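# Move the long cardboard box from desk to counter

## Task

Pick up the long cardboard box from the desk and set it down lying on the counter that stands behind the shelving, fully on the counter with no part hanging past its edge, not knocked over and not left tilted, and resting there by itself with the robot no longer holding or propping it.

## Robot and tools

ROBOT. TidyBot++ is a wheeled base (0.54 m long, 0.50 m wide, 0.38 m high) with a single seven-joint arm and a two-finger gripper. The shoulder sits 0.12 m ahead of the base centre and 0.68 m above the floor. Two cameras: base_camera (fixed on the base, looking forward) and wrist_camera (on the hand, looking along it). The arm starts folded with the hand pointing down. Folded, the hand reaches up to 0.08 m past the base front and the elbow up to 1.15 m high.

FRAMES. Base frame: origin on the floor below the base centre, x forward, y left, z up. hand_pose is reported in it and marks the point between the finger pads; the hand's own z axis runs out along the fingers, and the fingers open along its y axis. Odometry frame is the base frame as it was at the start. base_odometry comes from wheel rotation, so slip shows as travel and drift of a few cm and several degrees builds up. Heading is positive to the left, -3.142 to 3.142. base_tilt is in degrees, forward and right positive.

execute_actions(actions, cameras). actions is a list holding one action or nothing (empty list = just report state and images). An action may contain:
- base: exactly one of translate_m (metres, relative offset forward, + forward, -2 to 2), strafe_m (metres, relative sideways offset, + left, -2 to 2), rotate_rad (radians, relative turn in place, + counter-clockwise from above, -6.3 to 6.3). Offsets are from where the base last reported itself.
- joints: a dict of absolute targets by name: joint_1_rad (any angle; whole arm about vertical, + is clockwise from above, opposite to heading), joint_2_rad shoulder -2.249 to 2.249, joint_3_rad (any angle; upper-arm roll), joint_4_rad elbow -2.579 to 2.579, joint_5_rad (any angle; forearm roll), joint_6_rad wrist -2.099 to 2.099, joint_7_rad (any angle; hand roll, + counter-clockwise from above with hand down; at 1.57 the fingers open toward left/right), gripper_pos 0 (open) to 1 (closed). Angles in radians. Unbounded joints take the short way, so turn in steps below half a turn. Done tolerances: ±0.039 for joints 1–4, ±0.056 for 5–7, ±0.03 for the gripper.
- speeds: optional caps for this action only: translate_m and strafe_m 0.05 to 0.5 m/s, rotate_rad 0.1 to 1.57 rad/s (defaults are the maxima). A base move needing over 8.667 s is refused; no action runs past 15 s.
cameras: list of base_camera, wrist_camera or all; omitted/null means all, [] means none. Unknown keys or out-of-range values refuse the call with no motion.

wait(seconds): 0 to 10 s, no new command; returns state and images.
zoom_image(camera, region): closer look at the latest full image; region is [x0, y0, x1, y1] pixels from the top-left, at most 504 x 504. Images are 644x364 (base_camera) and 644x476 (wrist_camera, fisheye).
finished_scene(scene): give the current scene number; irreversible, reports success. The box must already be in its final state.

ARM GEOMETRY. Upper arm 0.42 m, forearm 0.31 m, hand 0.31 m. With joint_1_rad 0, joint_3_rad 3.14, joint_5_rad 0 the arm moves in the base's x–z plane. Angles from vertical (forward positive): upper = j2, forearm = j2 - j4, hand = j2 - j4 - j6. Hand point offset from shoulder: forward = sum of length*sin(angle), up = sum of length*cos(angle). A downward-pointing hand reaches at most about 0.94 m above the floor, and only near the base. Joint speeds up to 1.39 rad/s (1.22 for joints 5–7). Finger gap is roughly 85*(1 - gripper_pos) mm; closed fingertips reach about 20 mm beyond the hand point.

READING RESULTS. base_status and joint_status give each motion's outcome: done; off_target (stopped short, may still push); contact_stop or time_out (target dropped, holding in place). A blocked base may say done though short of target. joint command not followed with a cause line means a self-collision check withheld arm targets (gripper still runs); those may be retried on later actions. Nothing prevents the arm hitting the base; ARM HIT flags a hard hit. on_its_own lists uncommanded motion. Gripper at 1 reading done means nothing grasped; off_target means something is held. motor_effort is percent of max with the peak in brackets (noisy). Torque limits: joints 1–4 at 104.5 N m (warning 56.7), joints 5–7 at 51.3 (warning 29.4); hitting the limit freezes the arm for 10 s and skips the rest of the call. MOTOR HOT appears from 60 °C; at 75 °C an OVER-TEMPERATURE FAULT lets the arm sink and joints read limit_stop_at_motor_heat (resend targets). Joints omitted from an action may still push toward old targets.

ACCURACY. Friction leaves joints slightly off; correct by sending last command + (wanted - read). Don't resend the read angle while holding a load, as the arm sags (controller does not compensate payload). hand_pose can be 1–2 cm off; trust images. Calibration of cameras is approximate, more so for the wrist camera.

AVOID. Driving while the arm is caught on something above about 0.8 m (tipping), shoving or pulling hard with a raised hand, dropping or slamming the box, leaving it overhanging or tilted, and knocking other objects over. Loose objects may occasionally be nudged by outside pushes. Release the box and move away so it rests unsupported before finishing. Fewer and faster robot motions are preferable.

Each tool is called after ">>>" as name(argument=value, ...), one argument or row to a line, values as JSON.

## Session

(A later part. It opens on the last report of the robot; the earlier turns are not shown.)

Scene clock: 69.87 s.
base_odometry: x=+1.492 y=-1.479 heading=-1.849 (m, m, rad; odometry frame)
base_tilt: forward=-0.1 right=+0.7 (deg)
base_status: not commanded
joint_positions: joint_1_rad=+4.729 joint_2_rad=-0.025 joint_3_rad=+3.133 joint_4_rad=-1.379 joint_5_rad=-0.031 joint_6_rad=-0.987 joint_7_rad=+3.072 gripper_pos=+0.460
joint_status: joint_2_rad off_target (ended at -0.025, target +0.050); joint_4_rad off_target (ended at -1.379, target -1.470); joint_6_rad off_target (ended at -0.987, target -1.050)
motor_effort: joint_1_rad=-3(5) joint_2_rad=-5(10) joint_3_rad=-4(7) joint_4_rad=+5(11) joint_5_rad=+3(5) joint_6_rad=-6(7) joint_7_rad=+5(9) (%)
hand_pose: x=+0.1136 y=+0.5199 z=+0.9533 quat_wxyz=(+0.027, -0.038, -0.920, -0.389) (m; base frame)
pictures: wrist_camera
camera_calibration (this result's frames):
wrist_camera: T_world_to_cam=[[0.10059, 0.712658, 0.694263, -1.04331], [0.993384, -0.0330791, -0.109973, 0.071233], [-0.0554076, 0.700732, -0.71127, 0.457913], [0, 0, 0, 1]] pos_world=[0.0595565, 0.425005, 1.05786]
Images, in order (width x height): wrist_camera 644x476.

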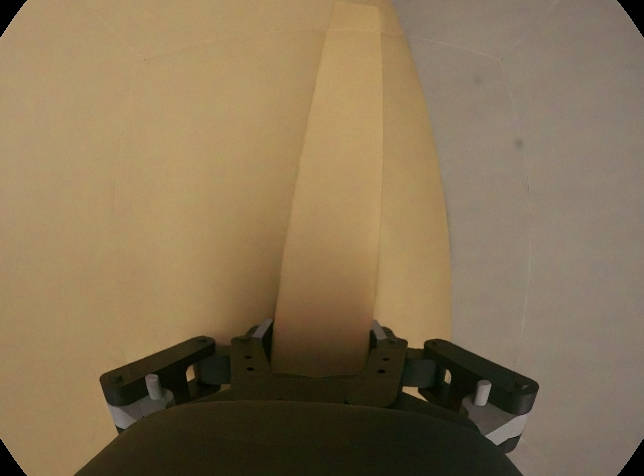

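>>> execute_actions(
  actions=[
    {"joints":{"gripper_pos":0.0,"joint_2_rad":-0.03,"joint_4_rad":-1.38,"joint_6_rad":-1.0}},
  ],
  cameras=[],
)

>>> execute_actions(
  actions=[
    {"joints":{"joint_2_rad":-0.25,"joint_4_rad":-1.3,"joint_6_rad":-1.2}},
  ],
  cameras=["wrist_camera"],
)

Scene clock: 71.33 s.
base_odometry: x=+1.492 y=-1.479 heading=-1.849 (m, m, rad; odometry frame)
base_tilt: forward=-0.1 right=+0.6 (deg)
base_status: not commanded
joint_positions: joint_1_rad=+4.722 joint_2_rad=-0.028 joint_3_rad=+3.133 joint_4_rad=-1.381 joint_5_rad=-0.031 joint_6_rad=-0.986 joint_7_rad=+3.072 gripper_pos=+0.000
joint_status: all done
motor_effort: joint_1_rad=+0(3) joint_2_rad=-19(20) joint_3_rad=-1(5) joint_4_rad=+20(20) joint_5_rad=-1(4) joint_6_rad=+6(6) joint_7_rad=+0(6) (%)
hand_pose: x=+0.1102 y=+0.5190 z=+0.9541 quat_wxyz=(+0.028, -0.035, -0.920, -0.390) (m; base frame)
pictures: none
No camera images: the call's "cameras" was empty. Leave "cameras" out to get every camera's image.

Scene clock: 72.87 s.
base_odometry: x=+1.492 y=-1.479 heading=-1.849 (m, m, rad; odometry frame)
base_tilt: forward=-0.1 right=+0.6 (deg)
base_status: not commanded
joint_positions: joint_1_rad=+4.722 joint_2_rad=-0.256 joint_3_rad=+3.133 joint_4_rad=-1.314 joint_5_rad=-0.031 joint_6_rad=-1.182 joint_7_rad=+3.072 gripper_pos=+0.000
joint_status: all done
motor_effort: joint_1_rad=+0(0) joint_2_rad=-10(21) joint_3_rad=-1(1) joint_4_rad=+18(21) joint_5_rad=-1(1) joint_6_rad=+7(8) joint_7_rad=+0(0) (%)
hand_pose: x=+0.1086 y=+0.4115 z=+1.0499 quat_wxyz=(+0.029, -0.030, -0.900, -0.435) (m; base frame)
pictures: wrist_camera
camera_calibration (this result's frames):
wrist_camera: T_world_to_cam=[[0.0891588, 0.640353, 0.762888, -1.0737], [0.994142, -0.0102276, -0.107601, 0.0712895], [-0.0610999, 0.768012, -0.637514, 0.497732], [0, 0, 0, 1]] pos_world=[0.0552691, 0.30601, 1.14409]
Images, in order (width x height): wrist_camera 644x476.

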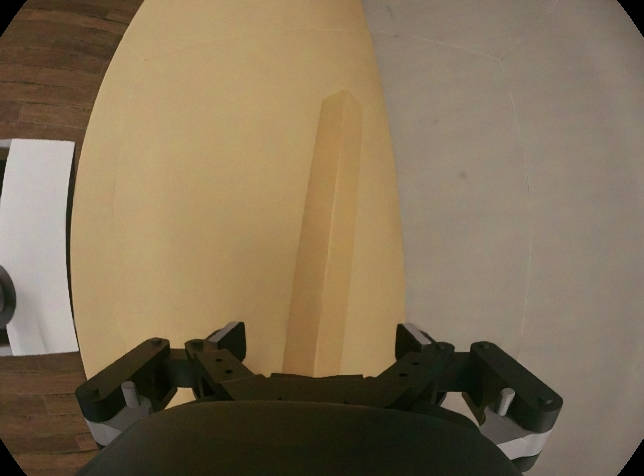

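On the counter.

>>> finished_scene(
  scene=1,
)

The scene is finished: the task was done.


## Next scene

The same job, from a new start.

>>> execute_actions(
  actions=[
    {"joints":{"joint_6_rad":0.4,"joint_1_rad":3.0}},
  ],
)

Scene clock: 3.83 s.
base_odometry: x=+0.000 y=+0.000 heading=+0.000 (m, m, rad; odometry frame)
base_tilt: forward=-0.1 right=+0.7 (deg)
base_status: not commanded
joint_positions: joint_1_rad=+2.990 joint_2_rad=-0.361 joint_3_rad=+3.168 joint_4_rad=-2.506 joint_5_rad=+0.032 joint_6_rad=+0.381 joint_7_rad=+1.607 gripper_pos=+0.000
joint_status: all done
motor_effort: joint_1_rad=+0(1) joint_2_rad=-5(6) joint_3_rad=-1(1) joint_4_rad=+19(19) joint_5_rad=+0(0) joint_6_rad=+9(8) joint_7_rad=+0(0) (%)
hand_pose: x=-0.2983 y=-0.0571 z=+0.8453 quat_wxyz=(+0.635, +0.075, -0.768, +0.028) (m; base frame)
pictures: base_camera, wrist_camera
camera_calibration (this result's frames):
wrist_camera: T_world_to_cam=[[-0.174926, 0.983824, 0.0386189, -0.0282075], [0.150863, 0.065543, -0.986379, 0.944651], [-0.972955, -0.166717, -0.159888, -0.0267733], [0, 0, 0, 1]] pos_world=[-0.173497, -0.0386277, 0.928593]
Images, in order (width x height): base_camera 644x364, wrist_camera 644x476.

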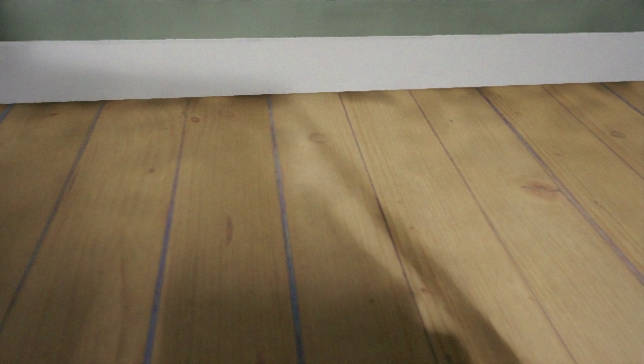

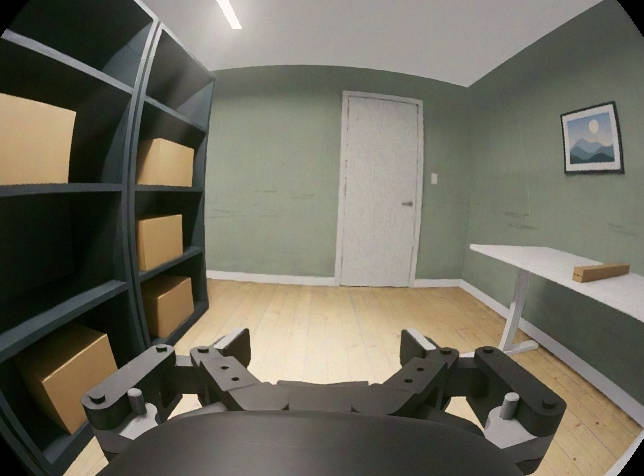

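>>> execute_actions(
  actions=[
    {"base":{"rotate_rad":1.6},"joints":{"joint_1_rad":0.0,"joint_2_rad":0.0,"joint_4_rad":-1.5,"joint_6_rad":-0.9,"joint_7_rad":1.57}},
  ],
  cameras=[],
)

>>> execute_actions(
  actions=[
    {"base":{"translate_m":-0.3}},
  ],
  cameras=[],
)

>>> execute_actions(
  actions=[
    {"base":{"strafe_m":0.8}},
  ],
)

Scene clock: 8.50 s.
base_odometry: x=+0.000 y=+0.000 heading=+1.599 (m, m, rad; odometry frame)
base_tilt: forward=-0.1 right=+0.7 (deg)
base_status: done
joint_positions: joint_1_rad=+0.008 joint_2_rad=-0.014 joint_3_rad=+3.168 joint_4_rad=-1.520 joint_5_rad=+0.032 joint_6_rad=-0.881 joint_7_rad=+1.607 gripper_pos=+0.000
joint_status: all done
motor_effort: joint_1_rad=+0(2) joint_2_rad=-20(20) joint_3_rad=-1(3) joint_4_rad=+20(21) joint_5_rad=+0(0) joint_6_rad=+6(8) joint_7_rad=-1(0) (%)
hand_pose: x=+0.6399 y=-0.0241 z=+0.8963 quat_wxyz=(+0.028, +0.929, +0.006, +0.368) (m; base frame)
pictures: none
No camera images: the call's "cameras" was empty. Leave "cameras" out to get every camera's image.

Scene clock: 10.40 s.
base_odometry: x=+0.009 y=-0.300 heading=+1.600 (m, m, rad; odometry frame)
base_tilt: forward=-0.1 right=+0.7 (deg)
base_status: done
joint_positions: joint_1_rad=+0.008 joint_2_rad=-0.007 joint_3_rad=+3.168 joint_4_rad=-1.517 joint_5_rad=+0.032 joint_6_rad=-0.885 joint_7_rad=+1.607 gripper_pos=+0.000
joint_status: not commanded
motor_effort: joint_1_rad=+0(0) joint_2_rad=-21(23) joint_3_rad=-1(2) joint_4_rad=+20(21) joint_5_rad=+0(0) joint_6_rad=+6(7) joint_7_rad=+0(0) (%)
hand_pose: x=+0.6412 y=-0.0240 z=+0.8931 quat_wxyz=(+0.028, +0.931, +0.006, +0.364) (m; base frame)
pictures: none
No camera images: the call's "cameras" was empty. Leave "cameras" out to get every camera's image.

Scene clock: 13.37 s.
base_odometry: x=-0.791 y=-0.324 heading=+1.600 (m, m, rad; odometry frame)
base_tilt: forward=-0.1 right=+0.7 (deg)
base_status: done
joint_positions: joint_1_rad=+0.004 joint_2_rad=-0.006 joint_3_rad=+3.168 joint_4_rad=-1.517 joint_5_rad=+0.032 joint_6_rad=-0.885 joint_7_rad=+1.607 gripper_pos=+0.000
joint_status: not commanded
motor_effort: joint_1_rad=+0(2) joint_2_rad=-21(22) joint_3_rad=-1(3) joint_4_rad=+20(20) joint_5_rad=+0(0) joint_6_rad=+6(6) joint_7_rad=+0(0) (%)
hand_pose: x=+0.6413 y=-0.0221 z=+0.8932 quat_wxyz=(+0.027, +0.931, +0.008, +0.364) (m; base frame)
pictures: base_camera, wrist_camera
camera_calibration (this result's frames):
wrist_camera: T_world_to_cam=[[0.00544603, -0.999524, 0.0303609, -0.0522102], [-0.712158, -0.0251907, -0.701568, 1.1449], [0.701999, -0.017801, -0.711956, 0.323158], [0, 0, 0, 1]] pos_world=[0.588773, -0.0175921, 1.03488]
Images, in order (width x height): base_camera 644x364, wrist_camera 644x476.

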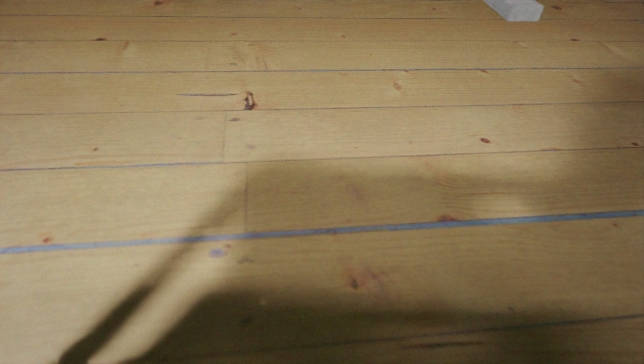

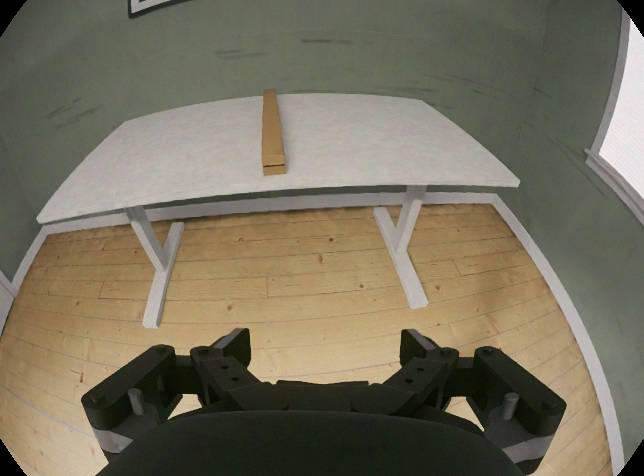

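>>> execute_actions(
  actions=[
    {"base":{"rotate_rad":0.05},"joints":{"joint_2_rad":0.1,"joint_4_rad":-1.45}},
  ],
  cameras=[],
)

>>> execute_actions(
  actions=[
    {"base":{"translate_m":0.68}},
  ],
)

Scene clock: 15.73 s.
base_odometry: x=-0.791 y=-0.324 heading=+1.650 (m, m, rad; odometry frame)
base_tilt: forward=-0.1 right=+0.6 (deg)
base_status: done
joint_positions: joint_1_rad=-0.003 joint_2_rad=+0.101 joint_3_rad=+3.166 joint_4_rad=-1.467 joint_5_rad=+0.032 joint_6_rad=-0.885 joint_7_rad=+1.607 gripper_pos=+0.000
joint_status: all done
motor_effort: joint_1_rad=+0(2) joint_2_rad=-24(26) joint_3_rad=-1(4) joint_4_rad=+20(20) joint_5_rad=+0(0) joint_6_rad=+6(6) joint_7_rad=+0(0) (%)
hand_pose: x=+0.6737 y=-0.0175 z=+0.8613 quat_wxyz=(+0.026, +0.941, +0.013, +0.337) (m; base frame)
pictures: none
No camera images: the call's "cameras" was empty. Leave "cameras" out to get every camera's image.

Scene clock: 18.47 s.
base_odometry: x=-0.846 y=+0.354 heading=+1.651 (m, m, rad; odometry frame)
base_tilt: forward=+0.0 right=+0.7 (deg)
base_status: done
joint_positions: joint_1_rad=-0.003 joint_2_rad=+0.102 joint_3_rad=+3.166 joint_4_rad=-1.465 joint_5_rad=+0.032 joint_6_rad=-0.887 joint_7_rad=+1.607 gripper_pos=+0.000
joint_status: not commanded
motor_effort: joint_1_rad=+0(2) joint_2_rad=-24(27) joint_3_rad=-1(3) joint_4_rad=+20(20) joint_5_rad=+0(0) joint_6_rad=+5(6) joint_7_rad=+0(0) (%)
hand_pose: x=+0.6739 y=-0.0176 z=+0.8610 quat_wxyz=(+0.026, +0.941, +0.013, +0.336) (m; base frame)
pictures: base_camera, wrist_camera
camera_calibration (this result's frames):
wrist_camera: T_world_to_cam=[[0.0161824, -0.999394, 0.0308334, -0.0545333], [-0.751942, -0.0324895, -0.658428, 1.13515], [0.659031, -0.01253, -0.752012, 0.341006], [0, 0, 0, 1]] pos_world=[0.629716, -0.013347, 1.00554]
Images, in order (width x height): base_camera 644x364, wrist_camera 644x476.

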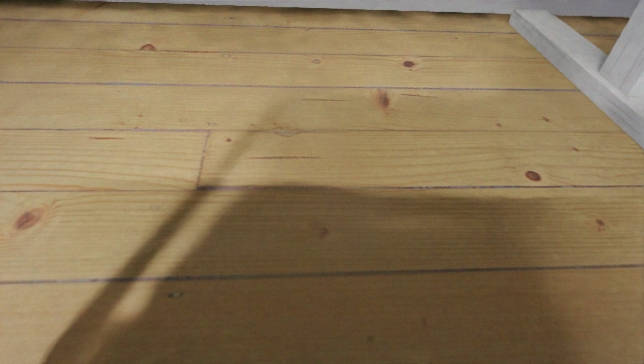

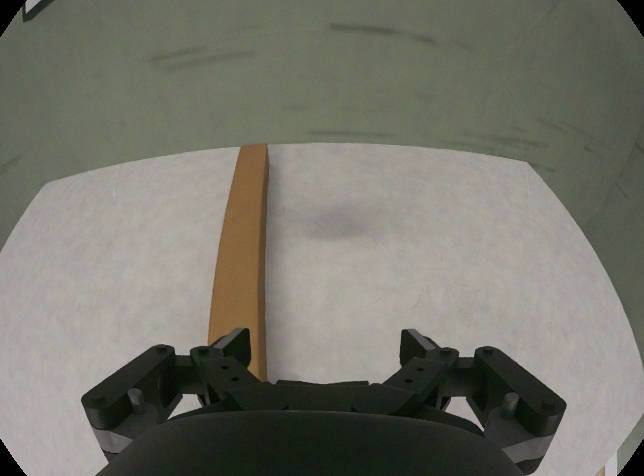

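>>> execute_actions(
  actions=[
    {"base":{"strafe_m":0.1},"joints":{"joint_2_rad":0.28,"joint_4_rad":-1.38,"joint_6_rad":-0.93}},
  ],
)

Scene clock: 20.17 s.
base_odometry: x=-0.946 y=+0.346 heading=+1.651 (m, m, rad; odometry frame)
base_tilt: forward=-0.1 right=+0.7 (deg)
base_status: done
joint_positions: joint_1_rad=-0.006 joint_2_rad=+0.285 joint_3_rad=+3.166 joint_4_rad=-1.398 joint_5_rad=+0.032 joint_6_rad=-0.911 joint_7_rad=+1.607 gripper_pos=+0.000
joint_status: all done
motor_effort: joint_1_rad=+0(3) joint_2_rad=-29(33) joint_3_rad=-1(4) joint_4_rad=+19(20) joint_5_rad=+0(1) joint_6_rad=+5(6) joint_7_rad=+0(0) (%)
hand_pose: x=+0.7117 y=-0.0158 z=+0.7846 quat_wxyz=(+0.025, +0.963, +0.016, +0.270) (m; base frame)
pictures: base_camera, wrist_camera
camera_calibration (this result's frames):
wrist_camera: T_world_to_cam=[[0.0232112, -0.999288, 0.0297598, -0.0551403], [-0.836694, -0.03571, -0.546505, 1.08577], [0.547179, -0.0122148, -0.836927, 0.404884], [0, 0, 0, 1]] pos_world=[0.688195, -0.0113826, 0.933879]
Images, in order (width x height): base_camera 644x364, wrist_camera 644x476.

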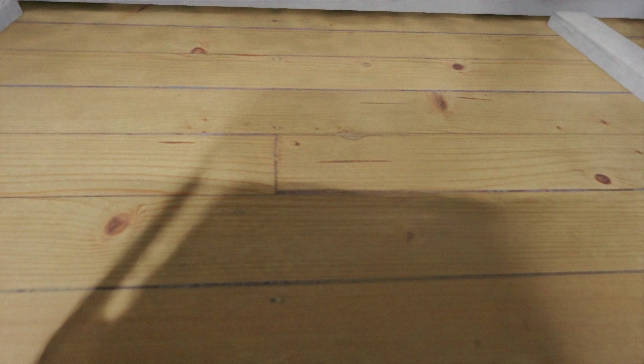

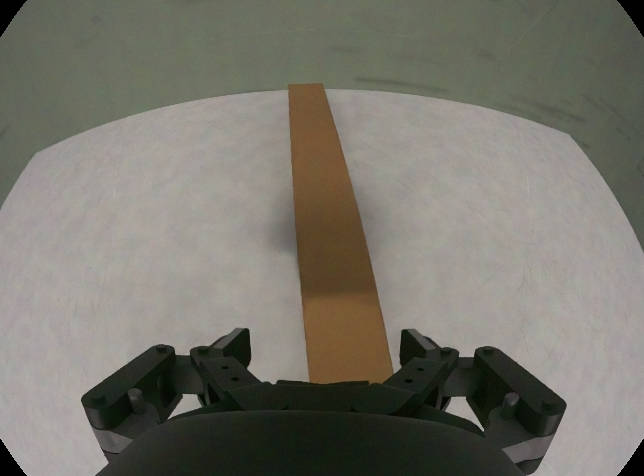

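A bit too far; shift back 1.5 cm.

>>> execute_actions(
  actions=[
    {"base":{"strafe_m":-0.015}},
  ],
  cameras=[],
)

>>> execute_actions(
  actions=[
    {"joints":{"joint_2_rad":0.345}},
  ],
  cameras=[],
)

>>> execute_actions(
  actions=[
    {"joints":{"gripper_pos":1.0}},
  ],
  cameras=[],
)

>>> execute_actions(
  actions=[
    {"joints":{"joint_2_rad":0.1}},
  ],
  cameras=[],
)

>>> execute_actions(
  actions=[
    {"base":{"translate_m":-0.65}},
  ],
  cameras=[],
)

>>> execute_actions(
  actions=[
    {"base":{"rotate_rad":1.57},"speeds":{"rotate_rad":0.8}},
  ],
)

Scene clock: 21.83 s.
base_odometry: x=-0.930 y=+0.348 heading=+1.651 (m, m, rad; odometry frame)
base_tilt: forward=-0.1 right=+0.6 (deg)
base_status: done
joint_positions: joint_1_rad=+0.003 joint_2_rad=+0.285 joint_3_rad=+3.166 joint_4_rad=-1.398 joint_5_rad=+0.032 joint_6_rad=-0.912 joint_7_rad=+1.607 gripper_pos=+0.000
joint_status: not commanded
motor_effort: joint_1_rad=+0(3) joint_2_rad=-30(33) joint_3_rad=-2(1) joint_4_rad=+19(20) joint_5_rad=-1(1) joint_6_rad=+5(5) joint_7_rad=+0(0) (%)
hand_pose: x=+0.7115 y=-0.0213 z=+0.7846 quat_wxyz=(+0.027, +0.963, +0.012, +0.269) (m; base frame)
pictures: none
No camera images: the call's "cameras" was empty. Leave "cameras" out to get every camera's image.

Scene clock: 22.73 s.
base_odometry: x=-0.930 y=+0.348 heading=+1.651 (m, m, rad; odometry frame)
base_tilt: forward=-0.1 right=+0.6 (deg)
base_status: not commanded
joint_positions: joint_1_rad=+0.003 joint_2_rad=+0.344 joint_3_rad=+3.166 joint_4_rad=-1.396 joint_5_rad=+0.032 joint_6_rad=-0.912 joint_7_rad=+1.607 gripper_pos=+0.000
joint_status: all done
motor_effort: joint_1_rad=+0(0) joint_2_rad=-32(34) joint_3_rad=-1(1) joint_4_rad=+19(20) joint_5_rad=+0(0) joint_6_rad=+5(5) joint_7_rad=+0(0) (%)
hand_pose: x=+0.7172 y=-0.0213 z=+0.7507 quat_wxyz=(+0.026, +0.970, +0.013, +0.242) (m; base frame)
pictures: none
No camera images: the call's "cameras" was empty. Leave "cameras" out to get every camera's image.

Scene clock: 23.83 s.
base_odometry: x=-0.930 y=+0.348 heading=+1.651 (m, m, rad; odometry frame)
base_tilt: forward=-0.1 right=+0.6 (deg)
base_status: not commanded
joint_positions: joint_1_rad=+0.003 joint_2_rad=+0.343 joint_3_rad=+3.166 joint_4_rad=-1.390 joint_5_rad=+0.032 joint_6_rad=-0.912 joint_7_rad=+1.607 gripper_pos=+0.459
joint_status: gripper_pos off_target (ended at +0.459, target +1.000)
motor_effort: joint_1_rad=+1(1) joint_2_rad=-32(33) joint_3_rad=-2(1) joint_4_rad=+19(20) joint_5_rad=+0(0) joint_6_rad=+5(5) joint_7_rad=+0(1) (%)
hand_pose: x=+0.7190 y=-0.0213 z=+0.7535 quat_wxyz=(+0.026, +0.969, +0.013, +0.245) (m; base frame)
pictures: none
No camera images: the call's "cameras" was empty. Leave "cameras" out to get every camera's image.

Scene clock: 25.37 s.
base_odometry: x=-0.930 y=+0.348 heading=+1.651 (m, m, rad; odometry frame)
base_tilt: forward=-0.1 right=+0.6 (deg)
base_status: not commanded
joint_positions: joint_1_rad=+0.003 joint_2_rad=+0.098 joint_3_rad=+3.166 joint_4_rad=-1.390 joint_5_rad=+0.032 joint_6_rad=-0.913 joint_7_rad=+1.607 gripper_pos=+0.459
joint_status: all done
motor_effort: joint_1_rad=+0(0) joint_2_rad=-25(34) joint_3_rad=-1(1) joint_4_rad=+20(21) joint_5_rad=+0(1) joint_6_rad=+7(6) joint_7_rad=+0(0) (%)
hand_pose: x=+0.6836 y=-0.0212 z=+0.8972 quat_wxyz=(+0.028, +0.932, +0.009, +0.362) (m; base frame)
pictures: none
No camera images: the call's "cameras" was empty. Leave "cameras" out to get every camera's image.

Scene clock: 28.03 s.
base_odometry: x=-0.879 y=-0.300 heading=+1.651 (m, m, rad; odometry frame)
base_tilt: forward=-0.1 right=+0.7 (deg)
base_status: done
joint_positions: joint_1_rad=+0.003 joint_2_rad=+0.100 joint_3_rad=+3.166 joint_4_rad=-1.390 joint_5_rad=+0.032 joint_6_rad=-0.918 joint_7_rad=+1.607 gripper_pos=+0.459
joint_status: not commanded
motor_effort: joint_1_rad=+0(1) joint_2_rad=-26(27) joint_3_rad=-2(1) joint_4_rad=+20(22) joint_5_rad=-1(0) joint_6_rad=+7(7) joint_7_rad=+0(0) (%)
hand_pose: x=+0.6829 y=-0.0212 z=+0.8948 quat_wxyz=(+0.028, +0.933, +0.009, +0.358) (m; base frame)
pictures: none
No camera images: the call's "cameras" was empty. Leave "cameras" out to get every camera's image.

Scene clock: 30.80 s.
base_odometry: x=-0.879 y=-0.301 heading=-3.063 (m, m, rad; odometry frame)
base_tilt: forward=-0.1 right=+0.7 (deg)
base_status: done
joint_positions: joint_1_rad=-0.003 joint_2_rad=+0.100 joint_3_rad=+3.167 joint_4_rad=-1.390 joint_5_rad=+0.032 joint_6_rad=-0.918 joint_7_rad=+1.607 gripper_pos=+0.459
joint_status: not commanded
motor_effort: joint_1_rad=+0(3) joint_2_rad=-24(26) joint_3_rad=-1(5) joint_4_rad=+20(21) joint_5_rad=+0(1) joint_6_rad=+6(6) joint_7_rad=+0(0) (%)
hand_pose: x=+0.6830 y=-0.0183 z=+0.8948 quat_wxyz=(+0.027, +0.933, +0.012, +0.358) (m; base frame)
pictures: base_camera, wrist_camera
camera_calibration (this result's frames):
wrist_camera: T_world_to_cam=[[0.0130104, -0.999387, 0.0325091, -0.0558062], [-0.720698, -0.0319091, -0.692514, 1.17341], [0.693127, -0.0144193, -0.720671, 0.30905], [0, 0, 0, 1]] pos_world=[0.632188, -0.0138732, 1.03714]
Images, in order (width x height): base_camera 644x364, wrist_camera 644x476.

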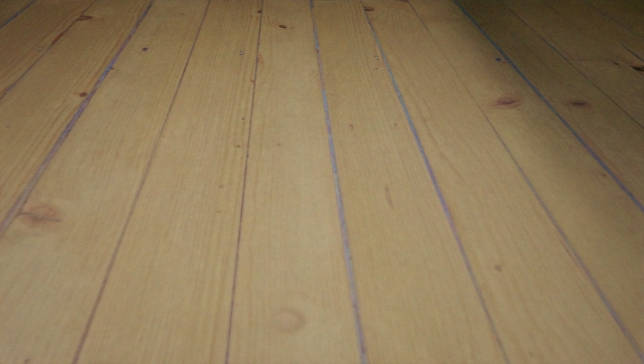

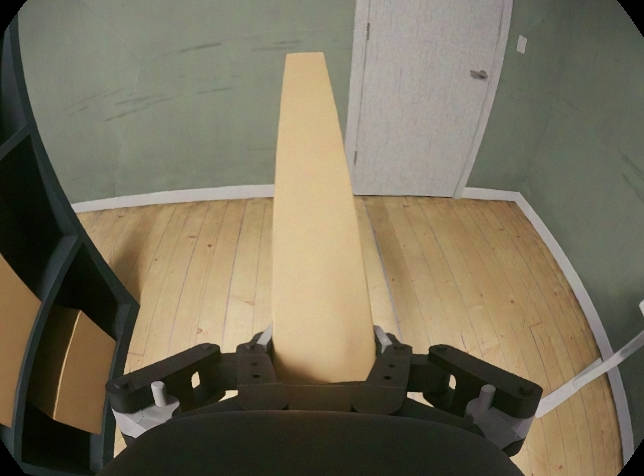

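>>> execute_actions(
  actions=[
    {"base":{"strafe_m":-0.27},"joints":{"joint_1_rad":-1.57},"speeds":{"strafe_m":0.2}},
  ],
  cameras=["wrist_camera"],
)

>>> execute_actions(
  actions=[
    {"base":{"translate_m":1.55}},
  ],
)

Scene clock: 34.20 s.
base_odometry: x=-0.900 y=-0.031 heading=-3.062 (m, m, rad; odometry frame)
base_tilt: forward=-0.1 right=+0.7 (deg)
base_status: done
joint_positions: joint_1_rad=-1.563 joint_2_rad=+0.100 joint_3_rad=+3.167 joint_4_rad=-1.390 joint_5_rad=+0.032 joint_6_rad=-0.918 joint_7_rad=+1.607 gripper_pos=+0.459
joint_status: all done
motor_effort: joint_1_rad=+0(2) joint_2_rad=-25(27) joint_3_rad=-1(1) joint_4_rad=+21(21) joint_5_rad=+0(0) joint_6_rad=+7(6) joint_7_rad=+0(0) (%)
hand_pose: x=+0.1433 y=+0.5638 z=+0.8947 quat_wxyz=(-0.233, +0.655, +0.665, +0.273) (m; base frame)
pictures: wrist_camera
camera_calibration (this result's frames):
wrist_camera: T_world_to_cam=[[0.999469, 0.00234203, 0.0325045, -0.17319], [0.0242068, -0.721141, -0.692365, 1.08466], [0.0218188, 0.692784, -0.720815, 0.389085], [0, 0, 0, 1]] pos_world=[0.138353, 0.513044, 1.03707]
Images, in order (width x height): wrist_camera 644x476.

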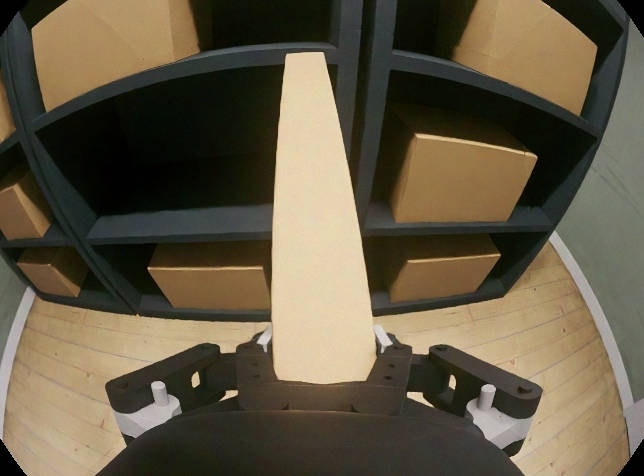

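Scene clock: 38.67 s.
base_odometry: x=-2.446 y=-0.153 heading=-3.062 (m, m, rad; odometry frame)
base_tilt: forward=-0.1 right=+0.6 (deg)
base_status: done
joint_positions: joint_1_rad=-1.567 joint_2_rad=+0.100 joint_3_rad=+3.166 joint_4_rad=-1.390 joint_5_rad=+0.032 joint_6_rad=-0.918 joint_7_rad=+1.607 gripper_pos=+0.459
joint_status: not commanded
motor_effort: joint_1_rad=+0(3) joint_2_rad=-24(26) joint_3_rad=-1(2) joint_4_rad=+20(21) joint_5_rad=+0(1) joint_6_rad=+7(7) joint_7_rad=+0(0) (%)
hand_pose: x=+0.1413 y=+0.5638 z=+0.8947 quat_wxyz=(-0.233, +0.654, +0.666, +0.273) (m; base frame)
pictures: base_camera, wrist_camera
camera_calibration (this result's frames):
wrist_camera: T_world_to_cam=[[0.999455, 0.00589297, 0.0324929, -0.173176], [0.026756, -0.721218, -0.692191, 1.08422], [0.0193554, 0.692683, -0.720982, 0.389629], [0, 0, 0, 1]] pos_world=[0.136531, 0.513088, 1.03703]
Images, in order (width x height): base_camera 644x364, wrist_camera 644x476.

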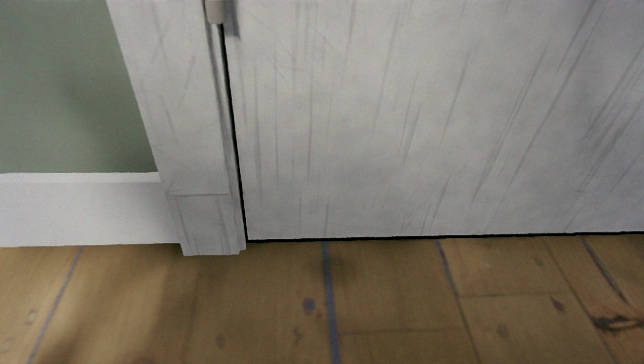

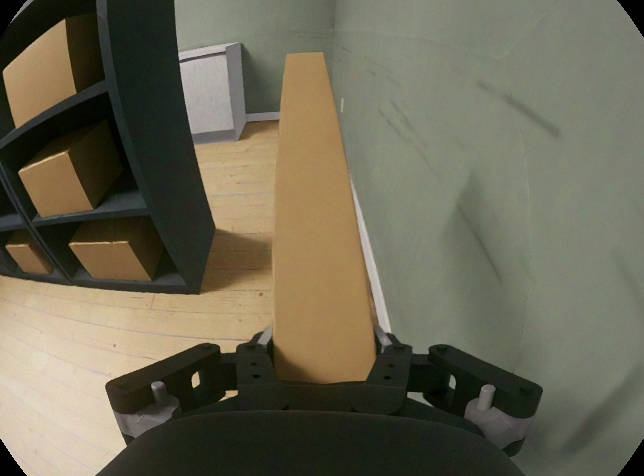

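>>> execute_actions(
  actions=[
    {"base":{"translate_m":-0.04}},
  ],
  cameras=[],
)

>>> execute_actions(
  actions=[
    {"base":{"strafe_m":1.5},"joints":{"joint_2_rad":-0.1,"joint_4_rad":-1.3,"joint_6_rad":-1.1},"speeds":{"strafe_m":0.3}},
  ],
)

Scene clock: 40.30 s.
base_odometry: x=-2.406 y=-0.150 heading=-3.063 (m, m, rad; odometry frame)
base_tilt: forward=-0.1 right=+0.6 (deg)
base_status: done
joint_positions: joint_1_rad=-1.573 joint_2_rad=+0.100 joint_3_rad=+3.166 joint_4_rad=-1.390 joint_5_rad=+0.032 joint_6_rad=-0.918 joint_7_rad=+1.607 gripper_pos=+0.459
joint_status: not commanded
motor_effort: joint_1_rad=+0(3) joint_2_rad=-24(26) joint_3_rad=-1(4) joint_4_rad=+20(21) joint_5_rad=+0(0) joint_6_rad=+6(7) joint_7_rad=+0(0) (%)
hand_pose: x=+0.1379 y=+0.5639 z=+0.8947 quat_wxyz=(-0.234, +0.652, +0.668, +0.272) (m; base frame)
pictures: none
No camera images: the call's "cameras" was empty. Leave "cameras" out to get every camera's image.

Scene clock: 46.27 s.
base_odometry: x=-2.288 y=-1.646 heading=-3.063 (m, m, rad; odometry frame)
base_tilt: forward=-0.1 right=+0.6 (deg)
base_status: done
joint_positions: joint_1_rad=-1.573 joint_2_rad=-0.096 joint_3_rad=+3.166 joint_4_rad=-1.312 joint_5_rad=+0.032 joint_6_rad=-1.084 joint_7_rad=+1.607 gripper_pos=+0.459
joint_status: all done
motor_effort: joint_1_rad=+0(1) joint_2_rad=-17(26) joint_3_rad=-1(2) joint_4_rad=+20(22) joint_5_rad=+0(0) joint_6_rad=+7(7) joint_7_rad=+0(0) (%)
hand_pose: x=+0.1384 y=+0.4867 z=+1.0026 quat_wxyz=(-0.269, +0.641, +0.650, +0.308) (m; base frame)
pictures: base_camera, wrist_camera
camera_calibration (this result's frames):
wrist_camera: T_world_to_cam=[[0.999551, 0.00330129, 0.0297784, -0.169306], [0.0249476, -0.642099, -0.766216, 1.13936], [0.0165912, 0.766615, -0.641893, 0.40595], [0, 0, 0, 1]] pos_world=[0.13407, 0.420937, 1.13862]
Images, in order (width x height): base_camera 644x364, wrist_camera 644x476.

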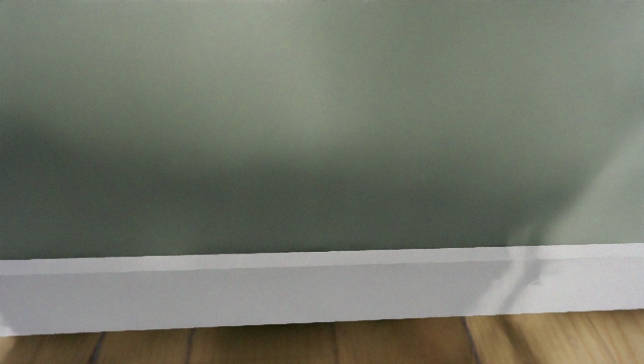

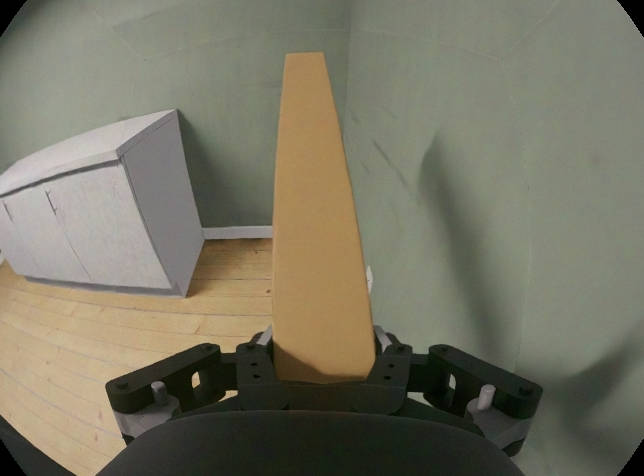

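>>> execute_actions(
  actions=[
    {"base":{"translate_m":-0.08}},
  ],
  cameras=[],
)

>>> execute_actions(
  actions=[
    {"base":{"strafe_m":0.55},"speeds":{"strafe_m":0.3}},
  ],
  cameras=[],
)

>>> execute_actions(
  actions=[
    {"base":{"translate_m":-0.45},"speeds":{"translate_m":0.3}},
  ],
  cameras=[],
)

>>> execute_actions(
  actions=[
    {"joints":{"joint_7_rad":3.1},"base":{"translate_m":-0.75},"speeds":{"translate_m":0.3}},
  ],
)

Scene clock: 48.33 s.
base_odometry: x=-2.208 y=-1.640 heading=-3.063 (m, m, rad; odometry frame)
base_tilt: forward=-0.1 right=+0.7 (deg)
base_status: done
joint_positions: joint_1_rad=-1.573 joint_2_rad=-0.096 joint_3_rad=+3.166 joint_4_rad=-1.312 joint_5_rad=+0.032 joint_6_rad=-1.085 joint_7_rad=+1.607 gripper_pos=+0.459
joint_status: not commanded
motor_effort: joint_1_rad=+0(2) joint_2_rad=-16(17) joint_3_rad=-1(2) joint_4_rad=+20(20) joint_5_rad=+0(1) joint_6_rad=+7(6) joint_7_rad=+0(0) (%)
hand_pose: x=+0.1379 y=+0.4865 z=+1.0023 quat_wxyz=(-0.269, +0.640, +0.651, +0.307) (m; base frame)
pictures: none
No camera images: the call's "cameras" was empty. Leave "cameras" out to get every camera's image.

Scene clock: 51.13 s.
base_odometry: x=-2.165 y=-2.188 heading=-3.062 (m, m, rad; odometry frame)
base_tilt: forward=-0.1 right=+0.6 (deg)
base_status: done
joint_positions: joint_1_rad=-1.573 joint_2_rad=-0.095 joint_3_rad=+3.166 joint_4_rad=-1.311 joint_5_rad=+0.032 joint_6_rad=-1.087 joint_7_rad=+1.607 gripper_pos=+0.459
joint_status: not commanded
motor_effort: joint_1_rad=+0(0) joint_2_rad=-17(19) joint_3_rad=-1(2) joint_4_rad=+20(21) joint_5_rad=+0(0) joint_6_rad=+7(8) joint_7_rad=-1(0) (%)
hand_pose: x=+0.1379 y=+0.4864 z=+1.0015 quat_wxyz=(-0.268, +0.641, +0.651, +0.306) (m; base frame)
pictures: none
No camera images: the call's "cameras" was empty. Leave "cameras" out to get every camera's image.

Scene clock: 53.60 s.
base_odometry: x=-1.716 y=-2.153 heading=-3.063 (m, m, rad; odometry frame)
base_tilt: forward=-0.1 right=+0.6 (deg)
base_status: done
joint_positions: joint_1_rad=-1.573 joint_2_rad=-0.095 joint_3_rad=+3.166 joint_4_rad=-1.311 joint_5_rad=+0.032 joint_6_rad=-1.087 joint_7_rad=+1.607 gripper_pos=+0.459
joint_status: not commanded
motor_effort: joint_1_rad=+0(2) joint_2_rad=-17(18) joint_3_rad=-2(4) joint_4_rad=+20(20) joint_5_rad=+0(0) joint_6_rad=+7(8) joint_7_rad=+0(0) (%)
hand_pose: x=+0.1383 y=+0.4863 z=+1.0014 quat_wxyz=(-0.268, +0.641, +0.651, +0.306) (m; base frame)
pictures: none
No camera images: the call's "cameras" was empty. Leave "cameras" out to get every camera's image.

Scene clock: 57.07 s.
base_odometry: x=-0.968 y=-2.094 heading=-3.063 (m, m, rad; odometry frame)
base_tilt: forward=-0.1 right=+0.6 (deg)
base_status: done
joint_positions: joint_1_rad=-1.568 joint_2_rad=-0.118 joint_3_rad=+3.168 joint_4_rad=-1.283 joint_5_rad=+0.032 joint_6_rad=-1.080 joint_7_rad=+3.057 gripper_pos=+0.466
joint_status: all done
motor_effort: joint_1_rad=+0(1) joint_2_rad=-13(19) joint_3_rad=-2(4) joint_4_rad=+16(21) joint_5_rad=+3(3) joint_6_rad=+3(7) joint_7_rad=+3(5) (%)
hand_pose: x=+0.1414 y=+0.4821 z=+1.0297 quat_wxyz=(+0.003, +0.051, +0.900, +0.434) (m; base frame)
pictures: base_camera, wrist_camera
camera_calibration (this result's frames):
wrist_camera: T_world_to_cam=[[0.100735, 0.638034, 0.76339, -1.10746], [0.994824, -0.0748522, -0.0687138, 0.0282407], [0.0132997, 0.766361, -0.642272, 0.427818], [0, 0, 0, 1]] pos_world=[0.0777757, 0.380849, 1.12214]
Images, in order (width x height): base_camera 644x364, wrist_camera 644x476.

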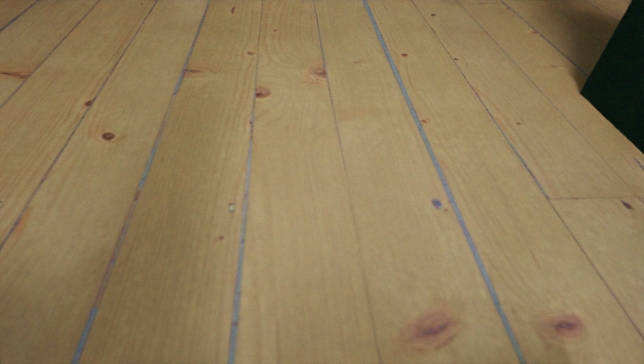

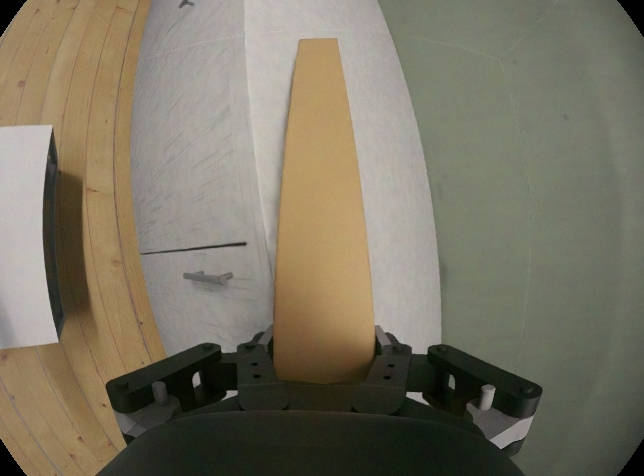

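>>> execute_actions(
  actions=[
    {"joints":{"joint_2_rad":-0.22,"joint_4_rad":-1.25,"joint_6_rad":-1.1}},
  ],
  cameras=[],
)

>>> execute_actions(
  actions=[
    {"base":{"strafe_m":0.25},"speeds":{"strafe_m":0.2}},
  ],
)

Scene clock: 58.57 s.
base_odometry: x=-0.968 y=-2.094 heading=-3.063 (m, m, rad; odometry frame)
base_tilt: forward=-0.1 right=+0.6 (deg)
base_status: not commanded
joint_positions: joint_1_rad=-1.568 joint_2_rad=-0.220 joint_3_rad=+3.168 joint_4_rad=-1.265 joint_5_rad=+0.032 joint_6_rad=-1.084 joint_7_rad=+3.057 gripper_pos=+0.466
joint_status: all done
motor_effort: joint_1_rad=+0(1) joint_2_rad=-11(18) joint_3_rad=-1(1) joint_4_rad=+19(21) joint_5_rad=+0(3) joint_6_rad=+8(8) joint_7_rad=-1(3) (%)
hand_pose: x=+0.1414 y=+0.4440 z=+1.0854 quat_wxyz=(+0.000, +0.051, +0.873, +0.485) (m; base frame)
pictures: none
No camera images: the call's "cameras" was empty. Leave "cameras" out to get every camera's image.

Scene clock: 60.60 s.
base_odometry: x=-0.948 y=-2.343 heading=-3.062 (m, m, rad; odometry frame)
base_tilt: forward=-0.1 right=+0.6 (deg)
base_status: done
joint_positions: joint_1_rad=-1.568 joint_2_rad=-0.216 joint_3_rad=+3.168 joint_4_rad=-1.265 joint_5_rad=+0.032 joint_6_rad=-1.086 joint_7_rad=+3.057 gripper_pos=+0.466
joint_status: not commanded
motor_effort: joint_1_rad=+0(0) joint_2_rad=-12(15) joint_3_rad=-1(0) joint_4_rad=+19(21) joint_5_rad=-1(1) joint_6_rad=+8(8) joint_7_rad=+0(0) (%)
hand_pose: x=+0.1414 y=+0.4453 z=+1.0831 quat_wxyz=(+0.000, +0.051, +0.874, +0.482) (m; base frame)
pictures: base_camera, wrist_camera
camera_calibration (this result's frames):
wrist_camera: T_world_to_cam=[[0.100474, 0.550699, 0.828635, -1.15643], [0.994844, -0.0671348, -0.0760105, 0.0336456], [0.0137713, 0.832, -0.554605, 0.36606], [0, 0, 0, 1]] pos_world=[0.0776784, 0.334544, 1.16384]
Images, in order (width x height): base_camera 644x364, wrist_camera 644x476.

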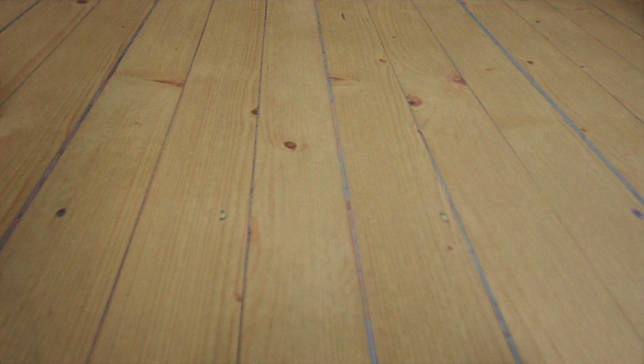

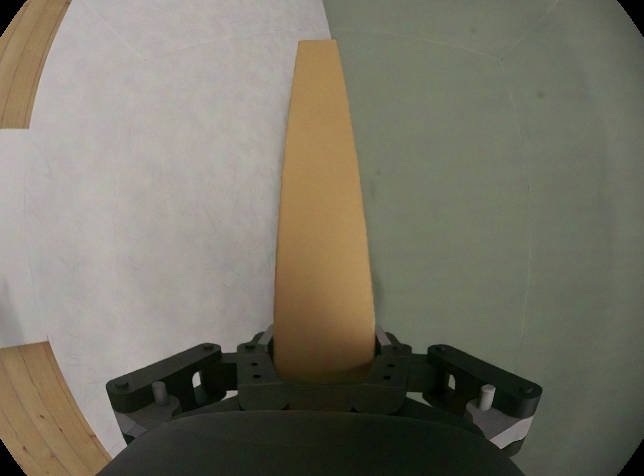

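>>> execute_actions(
  actions=[
    {"joints":{"joint_2_rad":-0.05,"joint_4_rad":-1.36,"joint_6_rad":-1.0}},
  ],
  cameras=["wrist_camera"],
)

Scene clock: 62.07 s.
base_odometry: x=-0.948 y=-2.343 heading=-3.062 (m, m, rad; odometry frame)
base_tilt: forward=-0.1 right=+0.6 (deg)
base_status: not commanded
joint_positions: joint_1_rad=-1.569 joint_2_rad=-0.078 joint_3_rad=+3.168 joint_4_rad=-1.320 joint_5_rad=+0.032 joint_6_rad=-0.988 joint_7_rad=+3.057 gripper_pos=+0.467
joint_status: joint_4_rad off_target (ended at -1.320, target -1.360); the others done
motor_effort: joint_1_rad=+1(2) joint_2_rad=-12(14) joint_3_rad=-1(4) joint_4_rad=+15(19) joint_5_rad=+5(5) joint_6_rad=+3(8) joint_7_rad=+3(5) (%)
hand_pose: x=+0.1411 y=+0.5106 z=+1.0121 quat_wxyz=(+0.003, +0.049, +0.897, +0.440) (m; base frame)
pictures: wrist_camera
camera_calibration (this result's frames):
wrist_camera: T_world_to_cam=[[0.0967913, 0.62747, 0.772602, -1.11552], [0.995227, -0.0707446, -0.0672264, 0.0257871], [0.0124749, 0.775421, -0.631322, 0.379155], [0, 0, 0, 1]] pos_world=[0.0775789, 0.407775, 1.10296]
Images, in order (width x height): wrist_camera 644x476.

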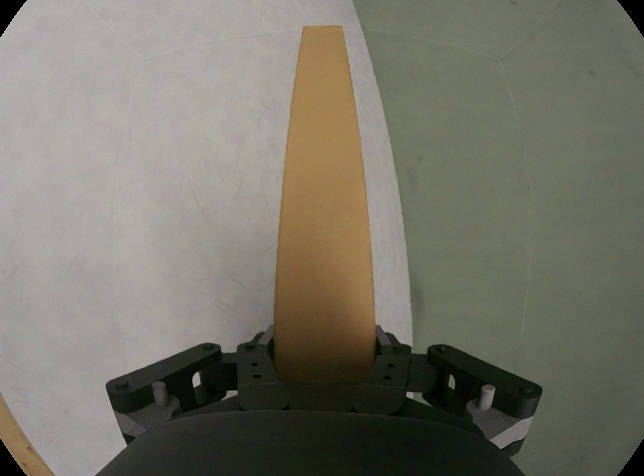

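Close to the wall side; pull it slightly forward, press down, release.

>>> execute_actions(
  actions=[
    {"base":{"strafe_m":-0.05},"joints":{"joint_2_rad":-0.02,"joint_4_rad":-1.4,"joint_6_rad":-1.0},"speeds":{"strafe_m":0.05}},
  ],
  cameras=[],
)

>>> execute_actions(
  actions=[
    {"joints":{"gripper_pos":0.0,"joint_2_rad":-0.06,"joint_4_rad":-1.34,"joint_6_rad":-0.97}},
  ],
  cameras=[],
)

>>> execute_actions(
  actions=[
    {"joints":{"joint_2_rad":-0.3,"joint_4_rad":-1.3,"joint_6_rad":-1.2}},
  ],
  cameras=["wrist_camera"],
)

Scene clock: 64.23 s.
base_odometry: x=-0.952 y=-2.293 heading=-3.063 (m, m, rad; odometry frame)
base_tilt: forward=-0.1 right=+0.6 (deg)
base_status: done
joint_positions: joint_1_rad=-1.568 joint_2_rad=-0.071 joint_3_rad=+3.168 joint_4_rad=-1.333 joint_5_rad=+0.032 joint_6_rad=-0.959 joint_7_rad=+3.057 gripper_pos=+0.467
joint_status: joint_2_rad off_target (ended at -0.071, target -0.020); joint_4_rad off_target (ended at -1.333, target -1.400); the others done
motor_effort: joint_1_rad=-2(2) joint_2_rad=-9(13) joint_3_rad=-3(5) joint_4_rad=+10(14) joint_5_rad=+6(6) joint_6_rad=-1(3) joint_7_rad=+7(8) (%)
hand_pose: x=+0.1414 y=+0.5172 z=+1.0088 quat_wxyz=(+0.002, +0.049, +0.894, +0.444) (m; base frame)
pictures: none
No camera images: the call's "cameras" was empty. Leave "cameras" out to get every camera's image.

Scene clock: 65.33 s.
base_odometry: x=-0.952 y=-2.293 heading=-3.063 (m, m, rad; odometry frame)
base_tilt: forward=-0.1 right=+0.6 (deg)
base_status: not commanded
joint_positions: joint_1_rad=-1.570 joint_2_rad=-0.062 joint_3_rad=+3.168 joint_4_rad=-1.336 joint_5_rad=+0.032 joint_6_rad=-0.959 joint_7_rad=+3.057 gripper_pos=+0.000
joint_status: all done
motor_effort: joint_1_rad=+0(1) joint_2_rad=-18(21) joint_3_rad=-1(3) joint_4_rad=+20(21) joint_5_rad=+0(5) joint_6_rad=+8(7) joint_7_rad=+0(7) (%)
hand_pose: x=+0.1407 y=+0.5201 z=+1.0024 quat_wxyz=(+0.002, +0.048, +0.897, +0.439) (m; base frame)
pictures: none
No camera images: the call's "cameras" was empty. Leave "cameras" out to get every camera's image.

Scene clock: 66.87 s.
base_odometry: x=-0.952 y=-2.293 heading=-3.062 (m, m, rad; odometry frame)
base_tilt: forward=-0.1 right=+0.7 (deg)
base_status: not commanded
joint_positions: joint_1_rad=-1.570 joint_2_rad=-0.305 joint_3_rad=+3.168 joint_4_rad=-1.312 joint_5_rad=+0.032 joint_6_rad=-1.182 joint_7_rad=+3.057 gripper_pos=+0.000
joint_status: all done
motor_effort: joint_1_rad=+0(0) joint_2_rad=-7(21) joint_3_rad=-1(1) joint_4_rad=+18(20) joint_5_rad=+0(0) joint_6_rad=+7(7) joint_7_rad=-1(0) (%)
hand_pose: x=+0.1403 y=+0.3926 z=+1.0711 quat_wxyz=(-0.001, +0.053, +0.887, +0.459) (m; base frame)
pictures: wrist_camera
camera_calibration (this result's frames):
wrist_camera: T_world_to_cam=[[0.105387, 0.594029, 0.797511, -1.10177], [0.994374, -0.0715883, -0.0780791, 0.0342786], [0.0107112, 0.801252, -0.598231, 0.462498], [0, 0, 0, 1]] pos_world=[0.0770726, 0.286358, 1.15803]
Images, in order (width x height): wrist_camera 644x476.

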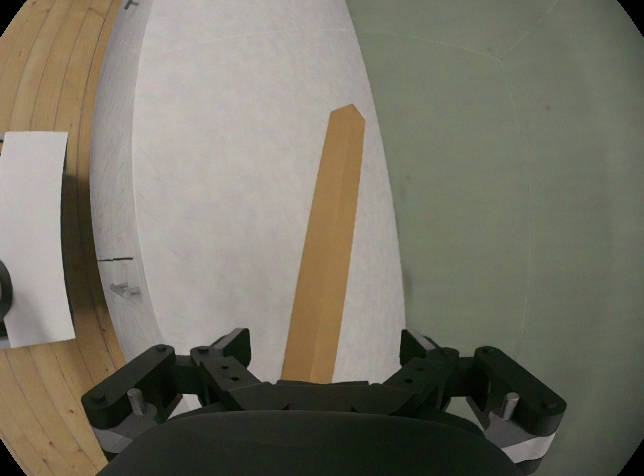

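>>> finished_scene(
  scene=2,
)

The scene is finished: the task was done.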